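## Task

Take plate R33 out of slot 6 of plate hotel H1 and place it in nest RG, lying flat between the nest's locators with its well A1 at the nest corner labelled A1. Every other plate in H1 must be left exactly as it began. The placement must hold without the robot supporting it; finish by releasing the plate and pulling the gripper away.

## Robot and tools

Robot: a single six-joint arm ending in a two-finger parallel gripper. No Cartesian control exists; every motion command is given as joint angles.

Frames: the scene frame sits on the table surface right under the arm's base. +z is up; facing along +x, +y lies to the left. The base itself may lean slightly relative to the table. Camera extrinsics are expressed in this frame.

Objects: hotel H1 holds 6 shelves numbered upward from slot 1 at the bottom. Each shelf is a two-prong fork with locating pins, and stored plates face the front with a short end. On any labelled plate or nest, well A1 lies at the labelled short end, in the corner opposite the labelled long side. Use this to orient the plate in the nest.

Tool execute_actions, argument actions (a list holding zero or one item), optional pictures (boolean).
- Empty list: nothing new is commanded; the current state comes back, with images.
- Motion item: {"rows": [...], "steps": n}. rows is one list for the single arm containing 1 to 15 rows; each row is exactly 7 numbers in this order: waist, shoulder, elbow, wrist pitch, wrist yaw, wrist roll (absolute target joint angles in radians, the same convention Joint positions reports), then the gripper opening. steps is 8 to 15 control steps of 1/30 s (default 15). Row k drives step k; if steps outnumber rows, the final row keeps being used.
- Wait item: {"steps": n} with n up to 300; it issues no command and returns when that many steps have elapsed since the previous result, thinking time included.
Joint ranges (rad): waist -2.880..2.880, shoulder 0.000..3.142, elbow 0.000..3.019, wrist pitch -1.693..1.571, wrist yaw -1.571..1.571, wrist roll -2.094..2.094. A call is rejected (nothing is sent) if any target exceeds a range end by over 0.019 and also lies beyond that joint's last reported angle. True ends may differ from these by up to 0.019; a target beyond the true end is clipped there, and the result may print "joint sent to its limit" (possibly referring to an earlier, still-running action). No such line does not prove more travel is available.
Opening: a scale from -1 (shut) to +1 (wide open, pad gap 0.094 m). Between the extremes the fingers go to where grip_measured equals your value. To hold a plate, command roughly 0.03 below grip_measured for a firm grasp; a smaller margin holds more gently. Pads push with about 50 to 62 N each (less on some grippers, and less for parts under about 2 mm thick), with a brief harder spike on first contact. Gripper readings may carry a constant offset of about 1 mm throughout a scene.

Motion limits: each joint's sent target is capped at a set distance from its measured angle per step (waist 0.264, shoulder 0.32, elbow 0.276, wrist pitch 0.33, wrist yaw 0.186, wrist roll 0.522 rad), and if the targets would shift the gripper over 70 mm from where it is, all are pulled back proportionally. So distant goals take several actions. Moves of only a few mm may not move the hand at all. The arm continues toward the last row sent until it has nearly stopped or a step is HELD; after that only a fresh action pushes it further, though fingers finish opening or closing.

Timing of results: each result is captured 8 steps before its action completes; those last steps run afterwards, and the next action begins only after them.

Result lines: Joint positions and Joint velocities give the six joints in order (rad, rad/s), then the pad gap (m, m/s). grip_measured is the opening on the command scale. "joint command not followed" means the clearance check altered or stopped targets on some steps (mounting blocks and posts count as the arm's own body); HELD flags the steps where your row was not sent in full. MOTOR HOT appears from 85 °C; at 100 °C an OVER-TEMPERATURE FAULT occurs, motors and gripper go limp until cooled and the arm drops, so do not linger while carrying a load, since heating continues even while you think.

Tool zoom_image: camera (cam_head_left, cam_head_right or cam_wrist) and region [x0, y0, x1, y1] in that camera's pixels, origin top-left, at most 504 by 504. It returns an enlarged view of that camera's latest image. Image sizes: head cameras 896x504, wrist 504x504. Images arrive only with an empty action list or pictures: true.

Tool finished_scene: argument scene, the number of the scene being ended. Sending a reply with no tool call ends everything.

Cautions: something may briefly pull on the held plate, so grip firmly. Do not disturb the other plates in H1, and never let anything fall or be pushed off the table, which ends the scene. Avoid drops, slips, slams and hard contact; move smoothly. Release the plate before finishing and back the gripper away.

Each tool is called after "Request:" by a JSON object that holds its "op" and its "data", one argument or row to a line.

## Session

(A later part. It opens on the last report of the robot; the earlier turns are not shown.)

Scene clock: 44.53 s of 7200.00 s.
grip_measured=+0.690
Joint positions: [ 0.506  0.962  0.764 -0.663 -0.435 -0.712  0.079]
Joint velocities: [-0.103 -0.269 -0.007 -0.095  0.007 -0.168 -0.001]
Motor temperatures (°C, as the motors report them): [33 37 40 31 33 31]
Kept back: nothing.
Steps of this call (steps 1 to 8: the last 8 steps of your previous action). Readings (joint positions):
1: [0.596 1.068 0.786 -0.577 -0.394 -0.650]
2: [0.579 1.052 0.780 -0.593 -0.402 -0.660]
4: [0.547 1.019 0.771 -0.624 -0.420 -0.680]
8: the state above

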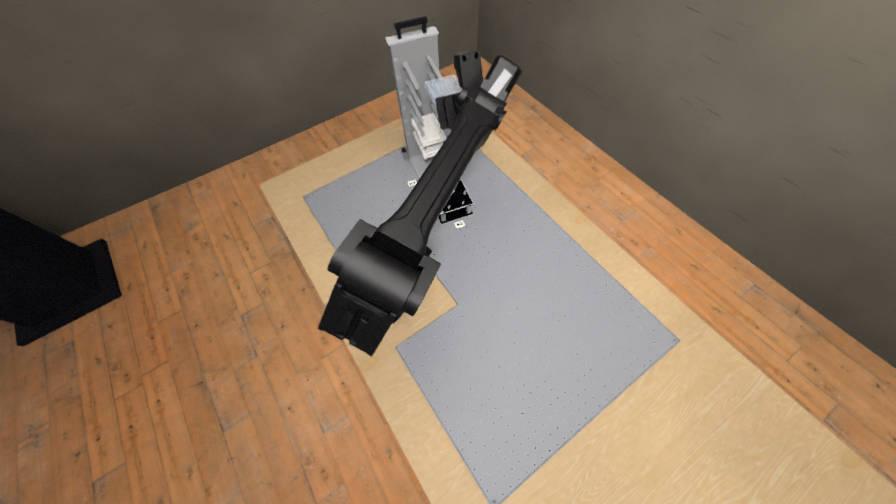

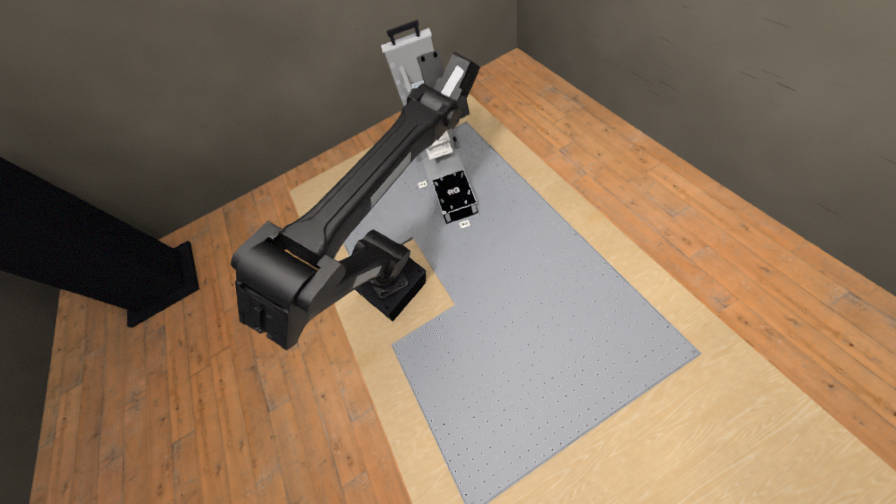

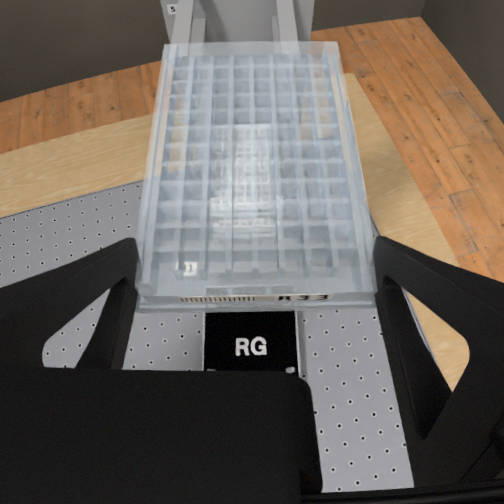

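Request:
{"op": "execute_actions", "data": {
  "actions": [
    {"rows":[[0.486,0.975,0.745,-0.648,-0.448,-0.758,0.65],[0.473,0.991,0.727,-0.620,-0.456,-0.770,0.65],[0.460,1.007,0.710,-0.592,-0.464,-0.781,0.65],[0.447,1.024,0.692,-0.564,-0.472,-0.793,0.65],[0.434,1.040,0.675,-0.536,-0.480,-0.805,0.65],[0.421,1.056,0.657,-0.508,-0.488,-0.816,0.65],[0.408,1.072,0.640,-0.480,-0.496,-0.828,0.65],[0.395,1.088,0.622,-0.452,-0.504,-0.840,0.65],[0.382,1.104,0.605,-0.423,-0.512,-0.852,0.65],[0.368,1.120,0.587,-0.395,-0.520,-0.863,0.65],[0.355,1.136,0.570,-0.367,-0.528,-0.875,0.65],[0.342,1.153,0.552,-0.339,-0.536,-0.887,0.65],[0.329,1.169,0.535,-0.311,-0.544,-0.899,0.65],[0.316,1.185,0.517,-0.283,-0.552,-0.910,0.65],[0.303,1.201,0.500,-0.255,-0.560,-0.922,0.65]],"steps":15}
  ]
}}

Request:
{"op": "execute_actions", "data": {
  "actions": [
    {"rows":[[0.297,1.218,0.496,-0.237,-0.564,-0.929,0.65],[0.290,1.235,0.491,-0.220,-0.567,-0.935,0.65],[0.284,1.252,0.487,-0.202,-0.571,-0.942,0.65],[0.277,1.269,0.483,-0.184,-0.574,-0.948,0.65],[0.271,1.286,0.479,-0.166,-0.578,-0.955,0.65],[0.265,1.303,0.474,-0.149,-0.581,-0.961,0.65],[0.258,1.320,0.470,-0.131,-0.585,-0.968,0.65],[0.252,1.338,0.466,-0.113,-0.588,-0.974,0.65],[0.245,1.355,0.462,-0.095,-0.592,-0.981,0.65],[0.239,1.372,0.457,-0.078,-0.595,-0.987,0.65],[0.233,1.389,0.453,-0.060,-0.599,-0.994,0.65],[0.226,1.406,0.449,-0.042,-0.602,-1.000,0.65],[0.220,1.423,0.445,-0.024,-0.606,-1.007,0.65],[0.213,1.440,0.440,-0.007,-0.609,-1.013,0.65],[0.207,1.457,0.436,0.011,-0.613,-1.020,0.65]],"steps":15}
  ]
}}

Request:
{"op": "execute_actions", "data": {
  "actions": [
    {"rows":[[0.202,1.473,0.436,0.024,-0.616,-1.025,0.65],[0.197,1.490,0.436,0.038,-0.618,-1.030,0.65],[0.192,1.506,0.436,0.051,-0.621,-1.035,0.65],[0.188,1.522,0.436,0.064,-0.623,-1.040,0.65],[0.183,1.538,0.436,0.077,-0.626,-1.045,0.65],[0.178,1.555,0.436,0.091,-0.628,-1.050,0.65],[0.173,1.571,0.435,0.104,-0.631,-1.056,0.65],[0.168,1.587,0.435,0.117,-0.633,-1.061,0.65],[0.163,1.604,0.435,0.131,-0.636,-1.066,0.65],[0.158,1.620,0.435,0.144,-0.638,-1.071,0.65],[0.154,1.636,0.435,0.157,-0.641,-1.076,0.65],[0.149,1.652,0.435,0.170,-0.643,-1.081,0.65],[0.144,1.669,0.435,0.184,-0.646,-1.086,0.65],[0.139,1.685,0.435,0.197,-0.648,-1.091,0.65]],"steps":15}
  ]
}}

Request:
{"op": "execute_actions", "data": {
  "actions": [
    {"steps":15}
  ],
  "pictures": true
}}

Scene clock: 46.93 s of 7200.00 s.
grip_measured=+0.690
Joint positions: [ 0.451  1.014  0.683 -0.543 -0.488 -0.778  0.079]
Joint velocities: [-0.464  0.581 -0.554  0.745 -0.154 -0.344 -0.   ]
Motor temperatures (°C, as the motors report them): [33 37 40 31 34 31]
Steps of this call (steps 1 to 30: the robot went on to your last target; steps 31 to 65: nothing new was sent; steps 66 to 72: the first 7 steps of this action). Readings (joint positions):
66: [0.504 0.953 0.762 -0.666 -0.441 -0.736]
67: [0.502 0.955 0.756 -0.658 -0.449 -0.740]
69: [0.489 0.967 0.735 -0.619 -0.465 -0.753]
72: the state above

Scene clock: 47.43 s of 7200.00 s.
grip_measured=+0.690
Joint positions: [ 0.283  1.281  0.477 -0.183 -0.579 -0.925  0.079]
Joint velocities: [-0.181  0.464 -0.042  0.589 -0.125 -0.227  0.   ]
Motor temperatures (°C, as the motors report them): [33 37 40 31 34 31]
Steps of this call (steps 1 to 8: the last 8 steps of your previous action; steps 9 to 15: the first 7 steps of this action). Readings (joint positions):
9: [0.325 1.187 0.511 -0.301 -0.555 -0.874]
10: [0.315 1.202 0.498 -0.280 -0.559 -0.884]
12: [0.299 1.233 0.484 -0.241 -0.567 -0.902]
15: the state above

Scene clock: 47.93 s of 7200.00 s.
grip_measured=+0.690
Joint positions: [ 0.197  1.532  0.437  0.063 -0.625 -1.021  0.079]
Joint velocities: [-0.112  0.454 -0.007  0.383 -0.125 -0.11  -0.   ]
Motor temperatures (°C, as the motors report them): [33 37 40 31 34 31]
Steps of this call (steps 1 to 8: the last 8 steps of your previous action; steps 9 to 15: the first 7 steps of this action). Readings (joint positions):
9: [0.227 1.432 0.445 -0.021 -0.610 -0.987]
10: [0.221 1.449 0.441 -0.006 -0.612 -0.993]
12: [0.210 1.483 0.437 0.021 -0.617 -1.005]
15: the state above

Scene clock: 48.43 s of 7200.00 s.
grip_measured=+0.690
Joint positions: [ 0.152  1.682  0.437  0.182 -0.645 -1.076  0.079]
Joint velocities: [-0.005 -0.005 -0.002  0.002  0.007  0.007 -0.   ]
Motor temperatures (°C, as the motors report them): [33 37 40 31 34 31]
Kept back: nothing.
Steps of this call (steps 1 to 8: the last 8 steps of your previous action; steps 9 to 15: the robot went on to your last target). Readings (joint positions):
1: [0.192 1.547 0.437 0.076 -0.628 -1.027]
2: [0.188 1.563 0.437 0.090 -0.630 -1.032]
4: [0.178 1.594 0.437 0.117 -0.635 -1.042]
8: [0.159 1.657 0.437 0.167 -0.643 -1.062]
15: the state above

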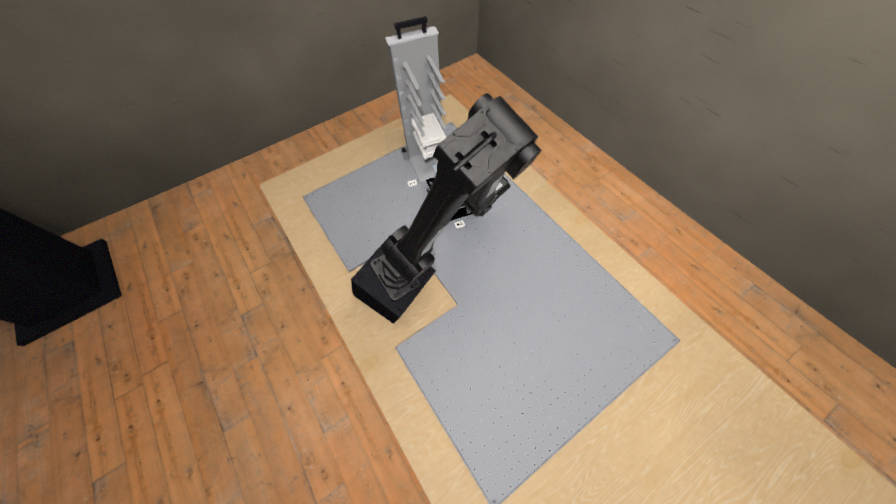

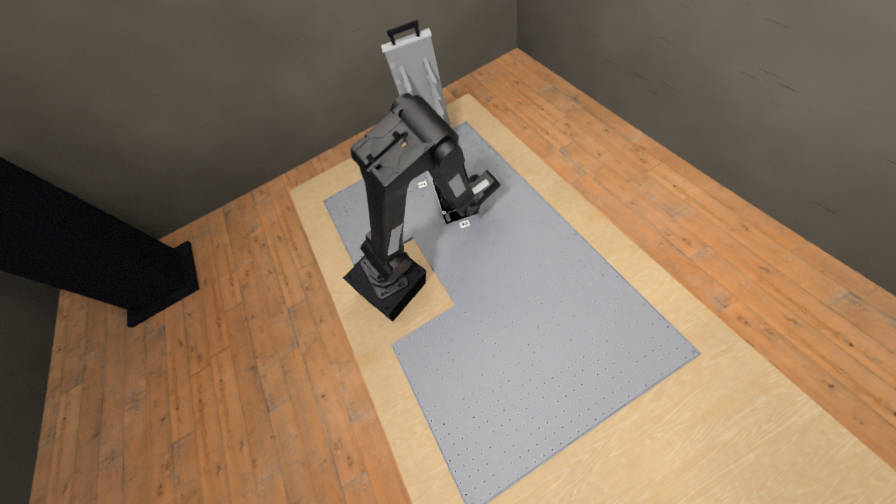

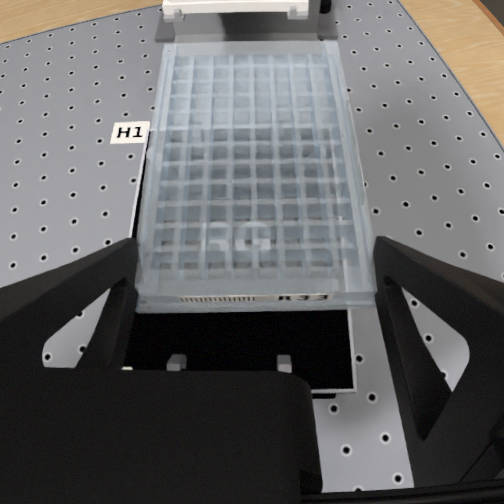

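Request:
{"op": "zoom_image", "data": {
  "camera": "cam_wrist",
  "region": [90, 0, 420, 410]
}}

Region (90, 0, 420, 410) of cam_wrist's 504x504 image, scaled by 1.229, with more detail than that image has; it fills the left 406 columns of this view, and the rest is white.

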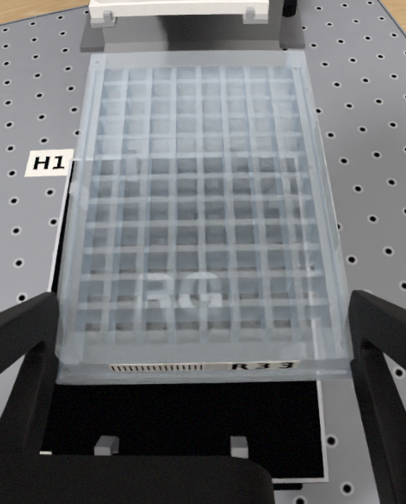

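Request:
{"op": "execute_actions", "data": {
  "actions": [
    {"rows":[[0.134,1.698,0.432,0.212,-0.650,-1.097,0.65],[0.130,1.711,0.429,0.227,-0.651,-1.102,0.65],[0.125,1.724,0.426,0.242,-0.653,-1.108,0.65],[0.121,1.737,0.423,0.257,-0.654,-1.113,0.65],[0.116,1.750,0.420,0.272,-0.656,-1.119,0.65],[0.112,1.763,0.417,0.287,-0.657,-1.125,0.65],[0.107,1.776,0.413,0.302,-0.659,-1.130,0.65],[0.103,1.789,0.410,0.317,-0.660,-1.136,0.65],[0.098,1.802,0.407,0.332,-0.662,-1.141,0.65],[0.094,1.812,0.404,0.347,-0.663,-1.147,0.65]],"steps":12}
  ]
}}

Request:
{"op": "execute_actions", "data": {
  "actions": [
    {"steps":22}
  ],
  "pictures": true
}}

Scene clock: 52.23 s of 7200.00 s.
grip_measured=+0.690
Joint positions: [ 0.148  1.693  0.433  0.219 -0.651 -1.088  0.079]
Joint velocities: [-0.093  0.22  -0.022  0.418 -0.139 -0.051  0.   ]
Motor temperatures (°C, as the motors report them): [33 37 39 31 34 31]
Steps of this call (steps 1 to 15: the robot went on to your last target; steps 16 to 90: nothing new was sent; then 0.67 s passed at rest; steps 91 to 94: the first 4 steps of this action). Readings (joint positions):
91: [0.152 1.682 0.437 0.185 -0.646 -1.080]
92: [0.152 1.683 0.436 0.193 -0.647 -1.082]
94: the state above

Scene clock: 52.97 s of 7200.00 s.
grip_measured=+0.690
Joint positions: [ 0.107  1.808  0.403  0.333 -0.66  -1.135  0.079]
Joint velocities: [-0.005 -0.005 -0.017  0.002  0.095 -0.051  0.001]
Motor temperatures (°C, as the motors report them): [33 37 39 31 34 31]
Kept back: nothing.
Steps of this call (steps 1 to 8: the last 8 steps of your previous action; steps 9 to 22: the robot went on to your last target). Readings (joint positions):
1: [0.144 1.702 0.432 0.233 -0.652 -1.092]
2: [0.139 1.714 0.430 0.248 -0.653 -1.096]
4: [0.129 1.743 0.425 0.277 -0.656 -1.105]
8: [0.110 1.798 0.410 0.322 -0.659 -1.122]
22: the state above

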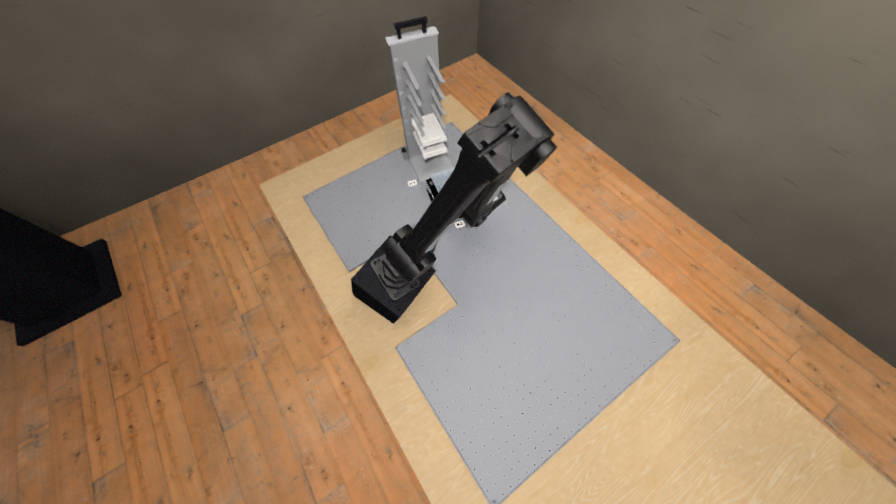

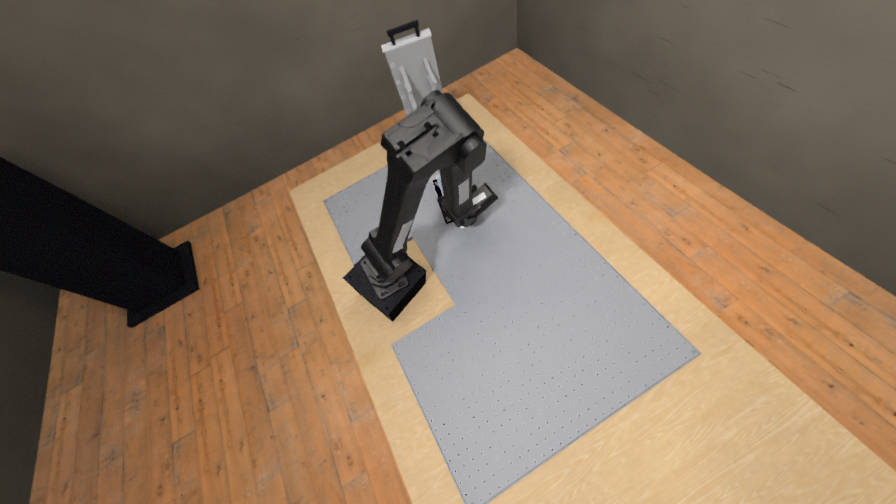

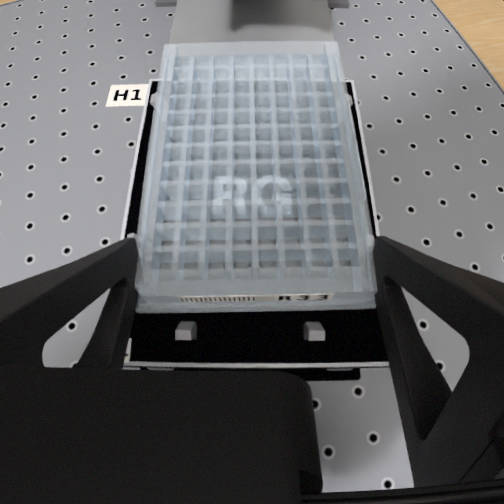

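Request:
{"op": "zoom_image", "data": {
  "camera": "cam_wrist",
  "region": [110, 220, 410, 390]
}}

Request:
{"op": "zoom_image", "data": {
  "camera": "cam_wrist",
  "region": [110, 20, 410, 200]
}}

Region (110, 220, 410, 390) of cam_wrist's 504x504 image, scaled by 1.680, with more detail than that image has; it fills the top 286 rows of this view, and the rest is white.

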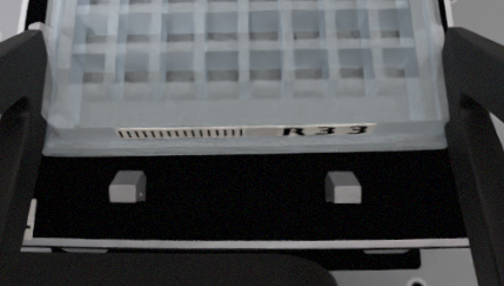

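Region (110, 20, 410, 200) of cam_wrist's 504x504 image, scaled by 1.680, with more detail than that image has; it fills the top 302 rows of this view, and the rest is white.

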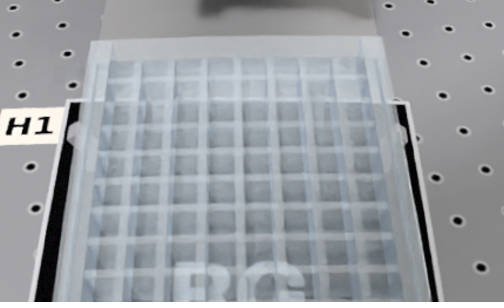

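Request:
{"op": "execute_actions", "data": {
  "actions": [
    {"rows":[[0.093,1.821,0.404,0.356,-0.663,-1.148,0.65],[0.092,1.830,0.404,0.365,-0.664,-1.148,0.65],[0.091,1.839,0.404,0.374,-0.664,-1.149,0.65],[0.090,1.848,0.404,0.384,-0.665,-1.150,0.65],[0.089,1.857,0.404,0.393,-0.665,-1.150,0.65],[0.088,1.866,0.404,0.402,-0.666,-1.151,0.65]],"steps":10}
  ]
}}

Request:
{"op": "execute_actions", "data": {
  "actions": [
    {"steps":20}
  ],
  "pictures": true
}}

Scene clock: 55.50 s of 7200.00 s.
grip_measured=+0.690
Joint positions: [ 0.107  1.809  0.403  0.339 -0.66  -1.136  0.079]
Joint velocities: [-0.015  0.015 -0.007  0.144 -0.066 -0.037 -0.001]
Motor temperatures (°C, as the motors report them): [33 37 38 31 34 31]
Steps of this call (steps 1 to 15: the robot went on to your last target; steps 16 to 74: nothing new was sent; steps 75 to 76: the first 2 steps of this action). Readings (joint positions):
75: [0.107 1.808 0.403 0.334 -0.660 -1.136]
76: the state above

Scene clock: 56.17 s of 7200.00 s.
grip_measured=+0.690
Joint positions: [ 0.105  1.855  0.403  0.388 -0.663 -1.139  0.079]
Joint velocities: [ 0.015 -0.005 -0.002  0.012  0.022 -0.051  0.001]
Motor temperatures (°C, as the motors report them): [33 37 38 31 34 31]
Kept back: nothing.
Steps of this call (steps 1 to 8: the last 8 steps of your previous action; steps 9 to 20: the robot went on to your last target). Readings (joint positions):
1: [0.107 1.811 0.403 0.346 -0.661 -1.136]
2: [0.107 1.814 0.403 0.354 -0.661 -1.137]
4: [0.107 1.827 0.403 0.373 -0.662 -1.137]
8: [0.105 1.853 0.403 0.385 -0.662 -1.139]
20: the state above

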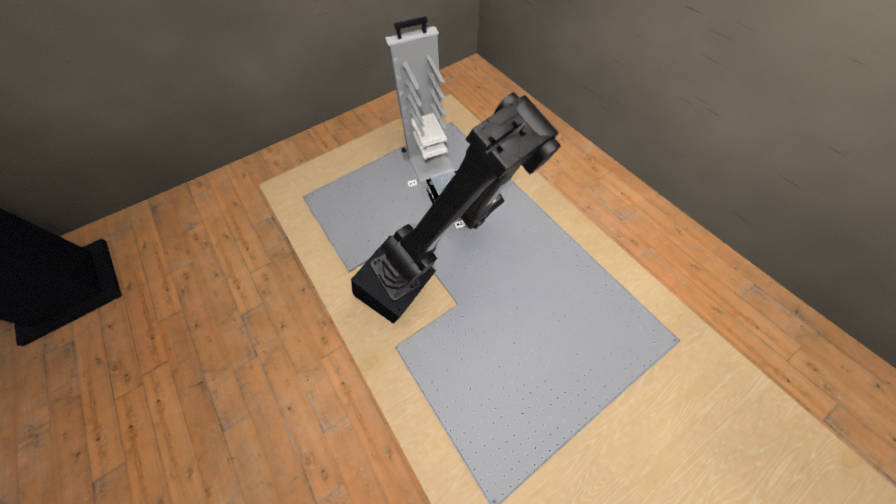

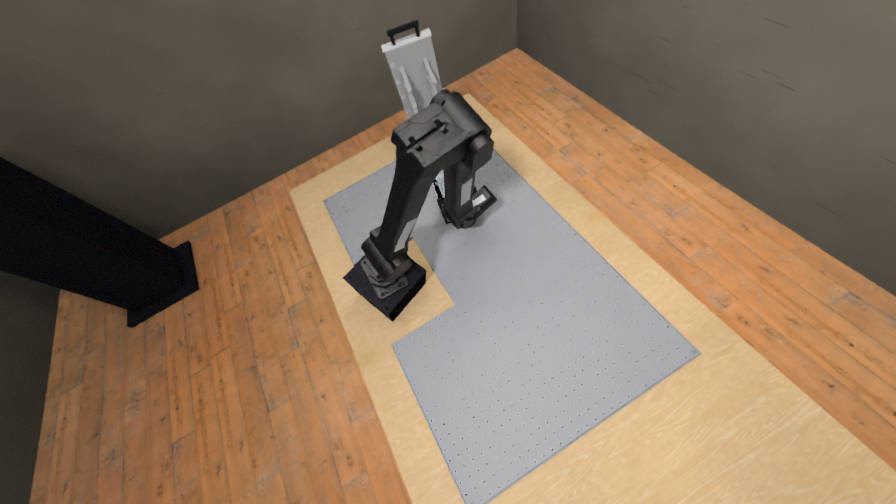

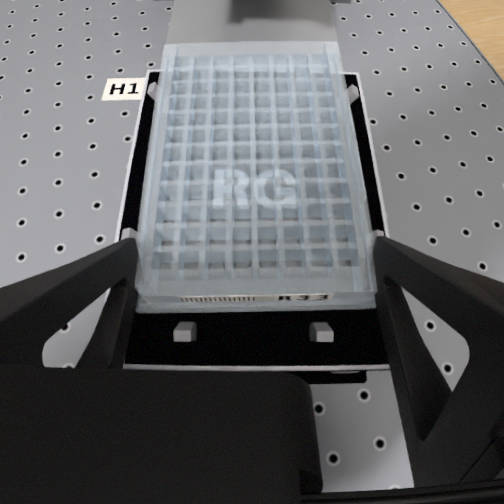

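Request:
{"op": "zoom_image", "data": {
  "camera": "cam_wrist",
  "region": [110, 280, 260, 380]
}}

Request:
{"op": "zoom_image", "data": {
  "camera": "cam_wrist",
  "region": [130, 30, 380, 130]
}}

Region (110, 280, 260, 380) of cam_wrist's 504x504 image, scaled by 3.360, with more detail than that image has.

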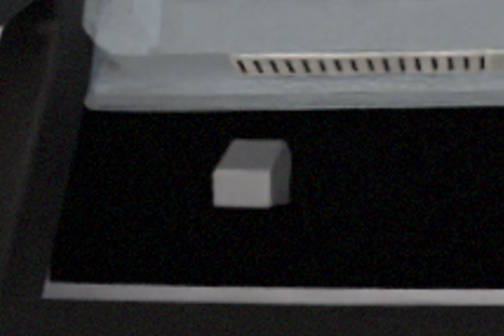

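Region (130, 30, 380, 130) of cam_wrist's 504x504 image, scaled by 2.016, with more detail than that image has; it fills the top 202 rows of this view, and the rest is white.

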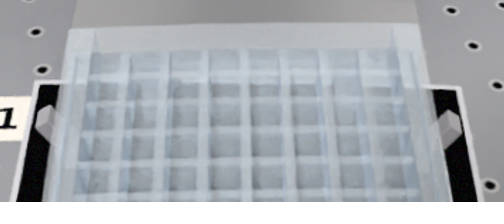

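Request:
{"op": "zoom_image", "data": {
  "camera": "cam_wrist",
  "region": [110, 60, 200, 260]
}}

Request:
{"op": "zoom_image", "data": {
  "camera": "cam_wrist",
  "region": [310, 60, 400, 260]
}}

Region (110, 60, 200, 260) of cam_wrist's 504x504 image, scaled by 2.520, with more detail than that image has; it fills the left 227 columns of this view, and the rest is white.

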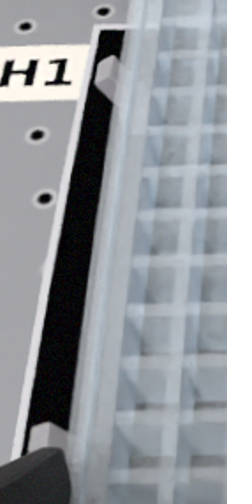

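Region (310, 60, 400, 260) of cam_wrist's 504x504 image, scaled by 2.520, with more detail than that image has; it fills the left 227 columns of this view, and the rest is white.

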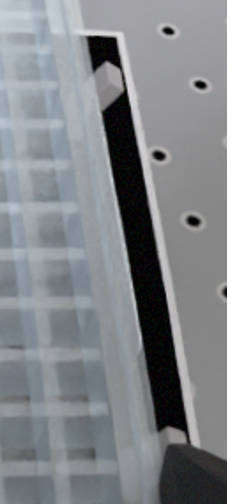

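Request:
{"op": "zoom_image", "data": {
  "camera": "cam_head_left",
  "region": [400, 150, 500, 240]
}}

Region (400, 150, 500, 240) of cam_head_left's 896x504 image, scaled by 5.040, with more detail than that image has; it fills the top 454 rows of this view, and the rest is white.

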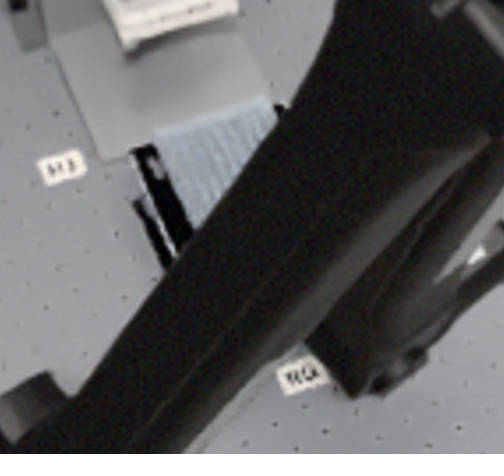

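Request:
{"op": "execute_actions", "data": {
  "actions": [
    {"rows":[[0.095,1.870,0.402,0.414,-0.670,-1.140,0.65],[0.095,1.875,0.400,0.426,-0.674,-1.132,0.65],[0.095,1.880,0.398,0.438,-0.678,-1.124,0.65],[0.095,1.884,0.396,0.450,-0.681,-1.117,0.65],[0.095,1.889,0.394,0.462,-0.685,-1.110,0.65],[0.095,1.893,0.391,0.473,-0.688,-1.102,0.65]],"steps":10}
  ]
}}

Request:
{"op": "execute_actions", "data": {
  "actions": [
    {"steps":20}
  ],
  "pictures": true
}}

Scene clock: 62.93 s of 7200.00 s.
grip_measured=+0.690
Joint positions: [ 0.105  1.856  0.403  0.396 -0.668 -1.139  0.079]
Joint velocities: [-0.005  0.015  0.002  0.208 -0.066  0.022  0.   ]
Motor temperatures (°C, as the motors report them): [33 37 37 31 34 32]
Steps of this call (steps 1 to 15: the robot went on to your last target; steps 16 to 90: nothing new was sent; then 3.70 s passed at rest; steps 91 to 92: the first 2 steps of this action). Readings (joint positions):
91: [0.105 1.855 0.403 0.390 -0.664 -1.139]
92: the state above

Scene clock: 63.60 s of 7200.00 s.
grip_measured=+0.690
Joint positions: [ 0.105  1.878  0.395  0.458 -0.685 -1.114  0.079]
Joint velocities: [-0.005 -0.015  0.007  0.002 -0.051  0.022 -0.001]
Motor temperatures (°C, as the motors report them): [33 37 37 31 34 32]
Kept back: nothing.
Steps of this call (steps 1 to 8: the last 8 steps of your previous action; steps 9 to 20: the robot went on to your last target). Readings (joint positions):
1: [0.105 1.857 0.403 0.404 -0.672 -1.139]
2: [0.105 1.859 0.403 0.415 -0.675 -1.137]
4: [0.105 1.865 0.402 0.438 -0.682 -1.131]
8: [0.105 1.876 0.397 0.456 -0.684 -1.121]
20: the state above

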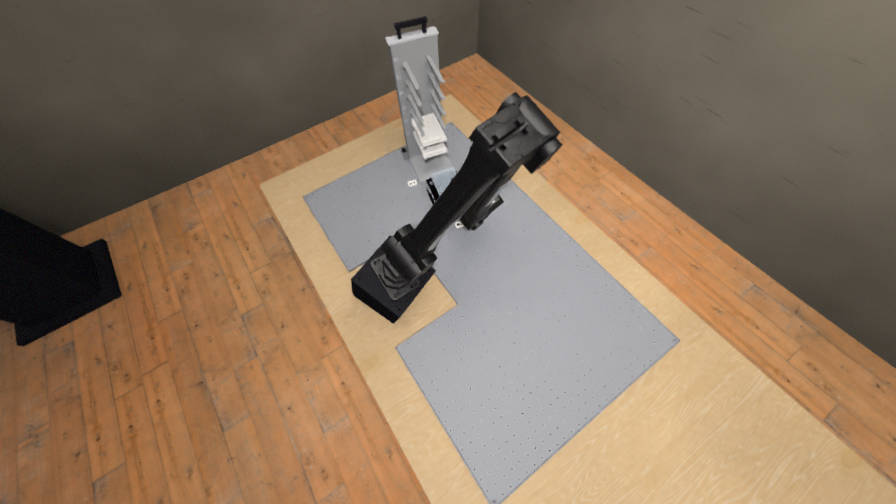

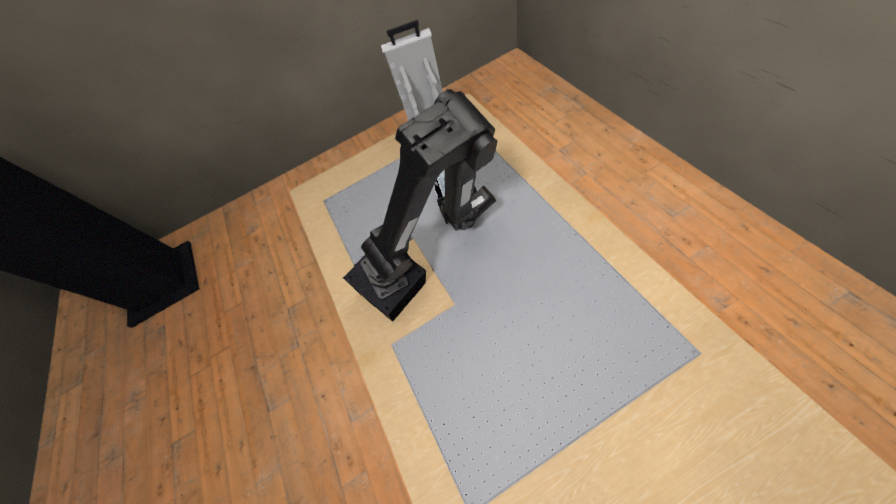

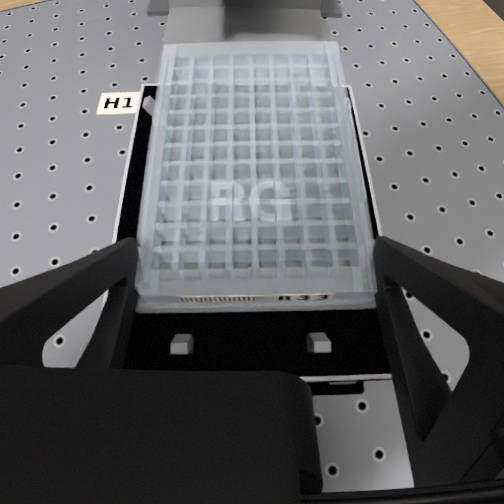

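Request:
{"op": "execute_actions", "data": {
  "actions": [
    {"rows":[[0.095,1.898,0.391,0.480,-0.686,-1.104,0.65],[0.095,1.903,0.390,0.487,-0.686,-1.104,0.65],[0.095,1.908,0.389,0.494,-0.686,-1.104,0.65],[0.095,1.913,0.388,0.501,-0.686,-1.104,0.65],[0.095,1.918,0.387,0.506,-0.686,-1.104,0.65]],"steps":10}
  ]
}}

Request:
{"op": "execute_actions", "data": {
  "actions": [
    {"steps":18}
  ],
  "pictures": true
}}

Scene clock: 64.47 s of 7200.00 s.
grip_measured=+0.690
Joint positions: [ 0.105  1.879  0.395  0.463 -0.685 -1.114  0.079]
Joint velocities: [-0.005  0.015 -0.012  0.129 -0.022 -0.066  0.   ]
Motor temperatures (°C, as the motors report them): [33 37 37 31 34 32]
Steps of this call (steps 1 to 15: the robot went on to your last target; steps 16 to 24: nothing new was sent; steps 25 to 26: the first 2 steps of this action). Readings (joint positions):
25: [0.105 1.878 0.395 0.460 -0.685 -1.114]
26: the state above

Scene clock: 65.07 s of 7200.00 s.
grip_measured=+0.690
Joint positions: [ 0.105  1.904  0.391  0.491 -0.685 -1.114  0.079]
Joint velocities: [ 0.005 -0.015 -0.022 -0.027 -0.051 -0.051  0.   ]
Motor temperatures (°C, as the motors report them): [33 37 37 31 34 32]
Kept back: nothing.
Steps of this call (steps 1 to 8: the last 8 steps of your previous action; steps 9 to 18: the robot went on to your last target). Readings (joint positions):
1: [0.105 1.881 0.395 0.469 -0.685 -1.114]
2: [0.105 1.885 0.395 0.475 -0.685 -1.114]
4: [0.105 1.894 0.395 0.486 -0.685 -1.114]
8: [0.105 1.904 0.393 0.491 -0.685 -1.114]
18: the state above

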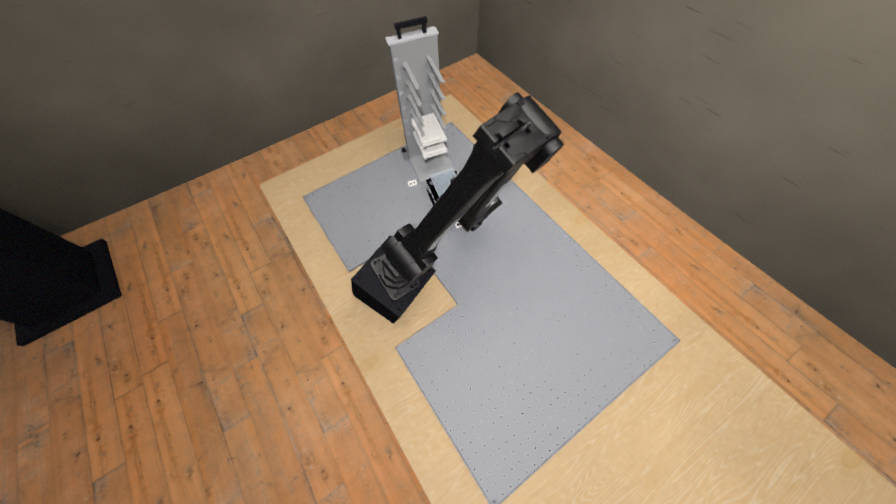

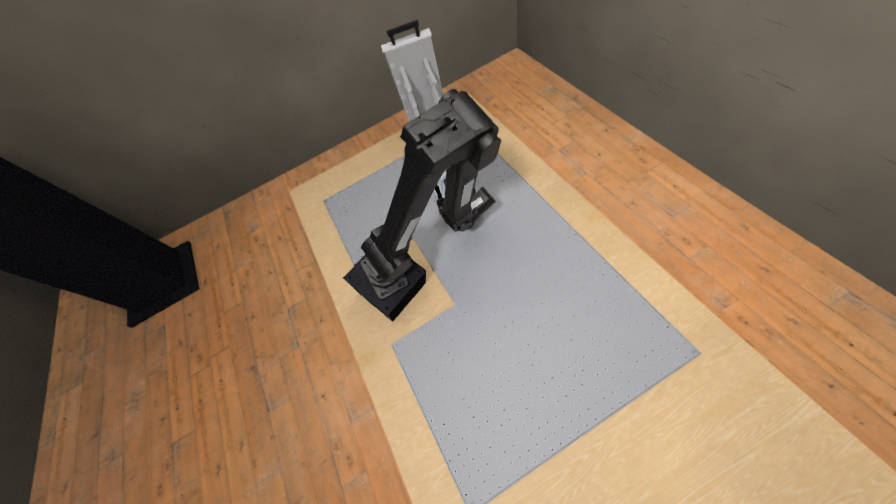

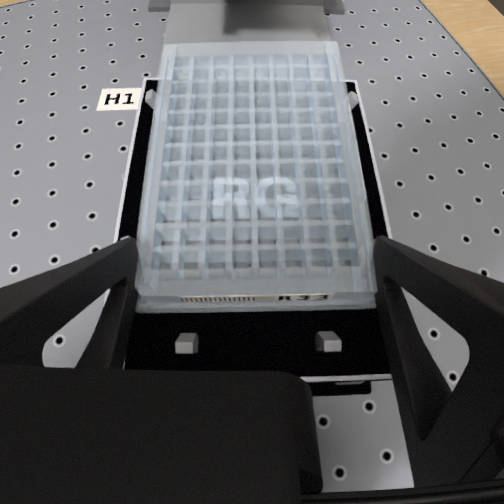

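Request:
{"op": "zoom_image", "data": {
  "camera": "cam_wrist",
  "region": [110, 270, 410, 390]
}}

Request:
{"op": "zoom_image", "data": {
  "camera": "cam_wrist",
  "region": [120, 30, 390, 150]
}}

Region (110, 270, 410, 390) of cam_wrist's 504x504 image, scaled by 1.680, with more detail than that image has; it fills the top 202 rows of this view, and the rest is white.

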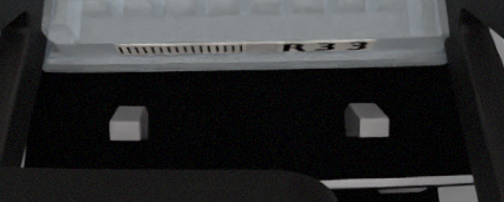

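Region (120, 30, 390, 150) of cam_wrist's 504x504 image, scaled by 1.867, with more detail than that image has.

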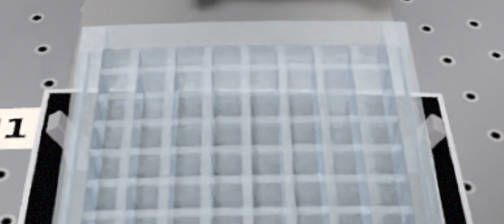

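Request:
{"op": "execute_actions", "data": {
  "actions": [
    {"rows":[[0.085,1.923,0.390,0.511,-0.688,-1.122,0.65],[0.082,1.929,0.390,0.517,-0.690,-1.126,0.65],[0.079,1.935,0.390,0.523,-0.691,-1.130,0.65],[0.076,1.941,0.390,0.529,-0.693,-1.133,0.65],[0.073,1.947,0.390,0.534,-0.694,-1.136,0.65]],"steps":10}
  ]
}}

Request:
{"op": "execute_actions", "data": {
  "actions": [
    {"steps":18}
  ],
  "pictures": true
}}

Scene clock: 67.23 s of 7200.00 s.
grip_measured=+0.690
Joint positions: [ 0.104  1.905  0.391  0.495 -0.686 -1.114  0.079]
Joint velocities: [-0.054  0.044  0.002  0.1   -0.066  0.007 -0.001]
Motor temperatures (°C, as the motors report them): [33 37 37 31 34 32]
Steps of this call (steps 1 to 15: the robot went on to your last target; steps 16 to 63: nothing new was sent; steps 64 to 65: the first 2 steps of this action). Readings (joint positions):
64: [0.105 1.904 0.391 0.492 -0.685 -1.114]
65: the state above

Scene clock: 67.83 s of 7200.00 s.
grip_measured=+0.690
Joint positions: [ 0.088  1.934  0.391  0.52  -0.691 -1.124  0.079]
Joint velocities: [-0.005 -0.015  0.007 -0.012 -0.051 -0.081 -0.   ]
Motor temperatures (°C, as the motors report them): [33 37 37 31 34 32]
Kept back: nothing.
Steps of this call (steps 1 to 8: the last 8 steps of your previous action; steps 9 to 18: the robot went on to your last target). Readings (joint positions):
1: [0.102 1.907 0.391 0.500 -0.687 -1.115]
2: [0.100 1.910 0.391 0.505 -0.688 -1.116]
4: [0.094 1.921 0.391 0.515 -0.690 -1.119]
8: [0.088 1.934 0.391 0.518 -0.690 -1.122]
18: the state above

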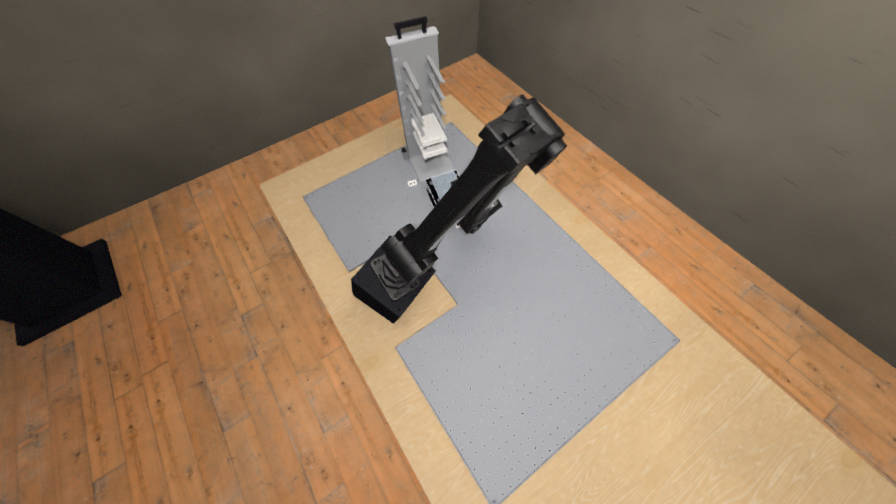

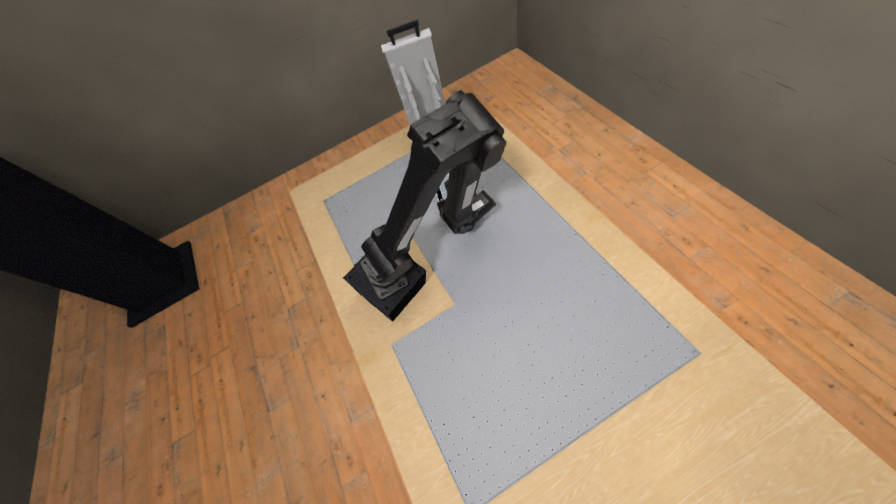

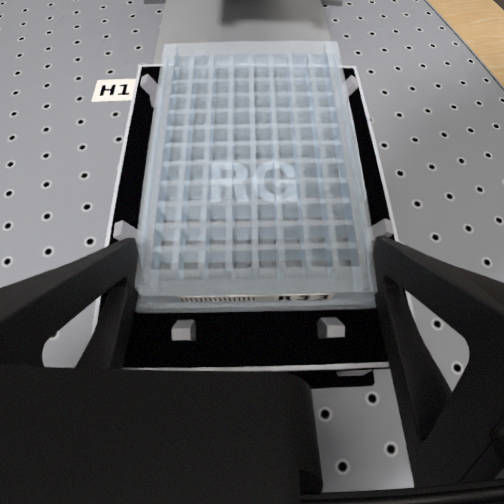

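Request:
{"op": "zoom_image", "data": {
  "camera": "cam_wrist",
  "region": [100, 210, 410, 380]
}}

Request:
{"op": "zoom_image", "data": {
  "camera": "cam_wrist",
  "region": [120, 20, 390, 140]
}}

Region (100, 210, 410, 380) of cam_wrist's 504x504 image, scaled by 1.626, with more detail than that image has; it fills the top 276 rows of this view, and the rest is white.

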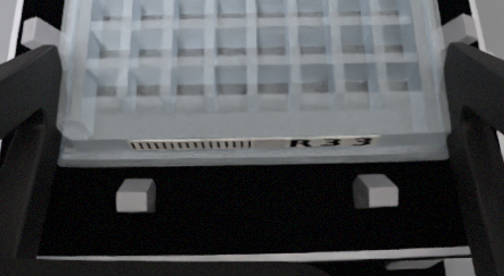

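Region (120, 20, 390, 140) of cam_wrist's 504x504 image, scaled by 1.867, with more detail than that image has.

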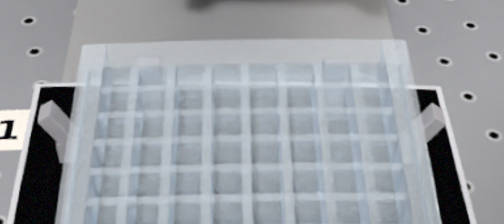

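Request:
{"op": "execute_actions", "data": {
  "actions": [
    {"rows":[[0.072,1.953,0.389,0.540,-0.694,-1.138,0.65],[0.070,1.959,0.389,0.546,-0.695,-1.140,0.65],[0.069,1.965,0.389,0.552,-0.695,-1.142,0.65],[0.067,1.971,0.389,0.558,-0.696,-1.144,0.65],[0.066,1.976,0.389,0.563,-0.696,-1.145,0.65]],"steps":10}
  ]
}}

Request:
{"op": "execute_actions", "data": {
  "actions": [
    {"steps":18}
  ],
  "pictures": true
}}

Scene clock: 69.40 s of 7200.00 s.
grip_measured=+0.690
Joint positions: [ 0.088  1.935  0.391  0.524 -0.691 -1.126  0.079]
Joint velocities: [ 0.005  0.044 -0.007  0.1   -0.051 -0.066 -0.001]
Motor temperatures (°C, as the motors report them): [33 37 37 31 34 32]
Steps of this call (steps 1 to 15: the robot went on to your last target; steps 16 to 45: nothing new was sent; steps 46 to 47: the first 2 steps of this action). Readings (joint positions):
46: [0.088 1.934 0.391 0.521 -0.691 -1.125]
47: the state above

Scene clock: 70.00 s of 7200.00 s.
grip_measured=+0.690
Joint positions: [ 0.081  1.957  0.391  0.55  -0.698 -1.13   0.079]
Joint velocities: [-0.015 -0.005 -0.002  0.002  0.022 -0.007 -0.001]
Motor temperatures (°C, as the motors report them): [33 37 37 31 34 32]
Kept back: nothing.
Steps of this call (steps 1 to 8: the last 8 steps of your previous action; steps 9 to 18: the robot went on to your last target). Readings (joint positions):
1: [0.087 1.937 0.391 0.528 -0.691 -1.126]
2: [0.087 1.940 0.391 0.534 -0.692 -1.128]
4: [0.084 1.950 0.391 0.544 -0.693 -1.130]
8: [0.081 1.957 0.391 0.550 -0.698 -1.130]
18: the state above

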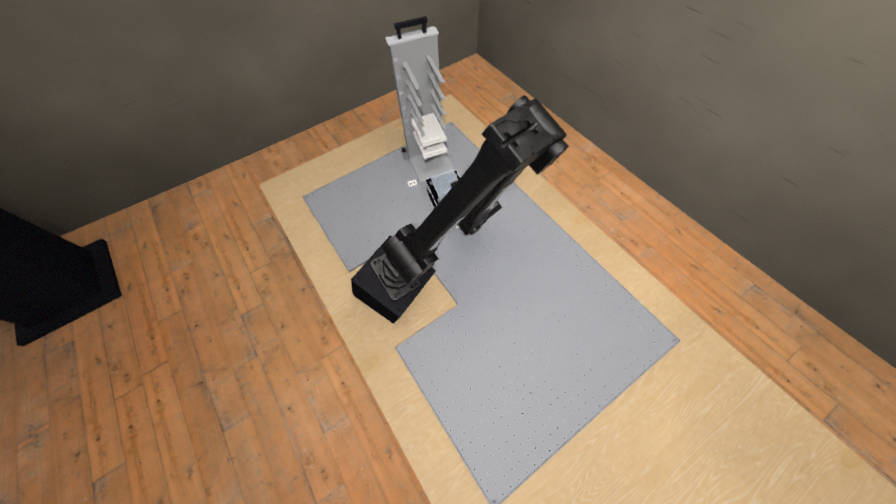

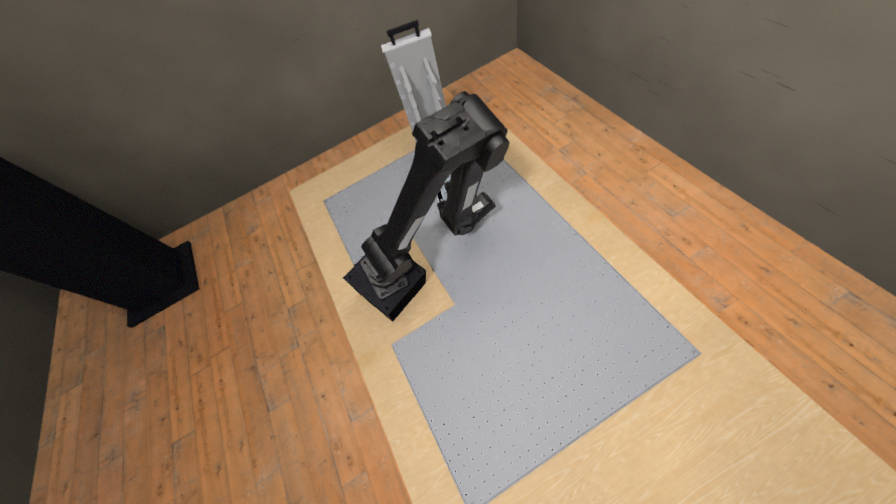

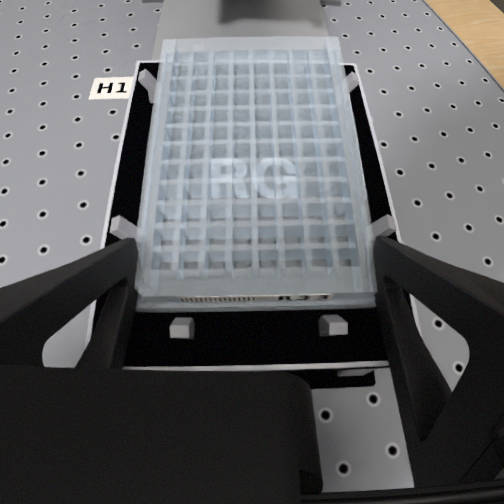

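Request:
{"op": "zoom_image", "data": {
  "camera": "cam_wrist",
  "region": [120, 20, 390, 140]
}}

Request:
{"op": "zoom_image", "data": {
  "camera": "cam_wrist",
  "region": [100, 210, 410, 380]
}}

Request:
{"op": "zoom_image", "data": {
  "camera": "cam_head_left",
  "region": [410, 160, 480, 220]
}}

Region (120, 20, 390, 140) of cam_wrist's 504x504 image, scaled by 1.867, with more detail than that image has.

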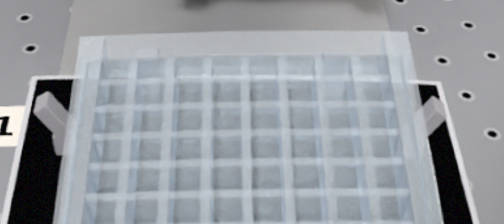

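Region (100, 210, 410, 380) of cam_wrist's 504x504 image, scaled by 1.626, with more detail than that image has; it fills the top 276 rows of this view, and the rest is white.

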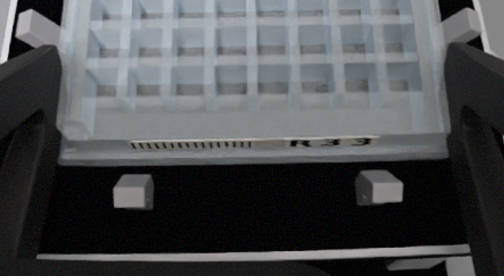

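Region (410, 160, 480, 220) of cam_head_left's 896x504 image, scaled by 7.200, with more detail than that image has; it fills the top 432 rows of this view, and the rest is white.

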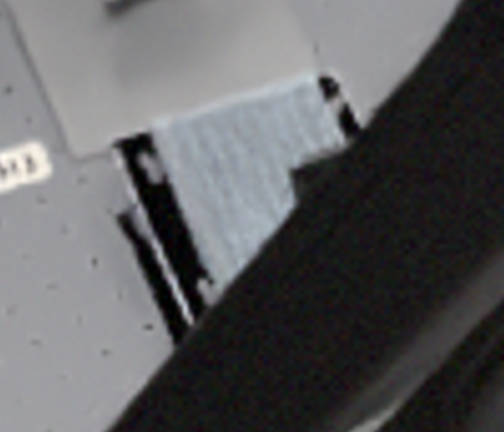

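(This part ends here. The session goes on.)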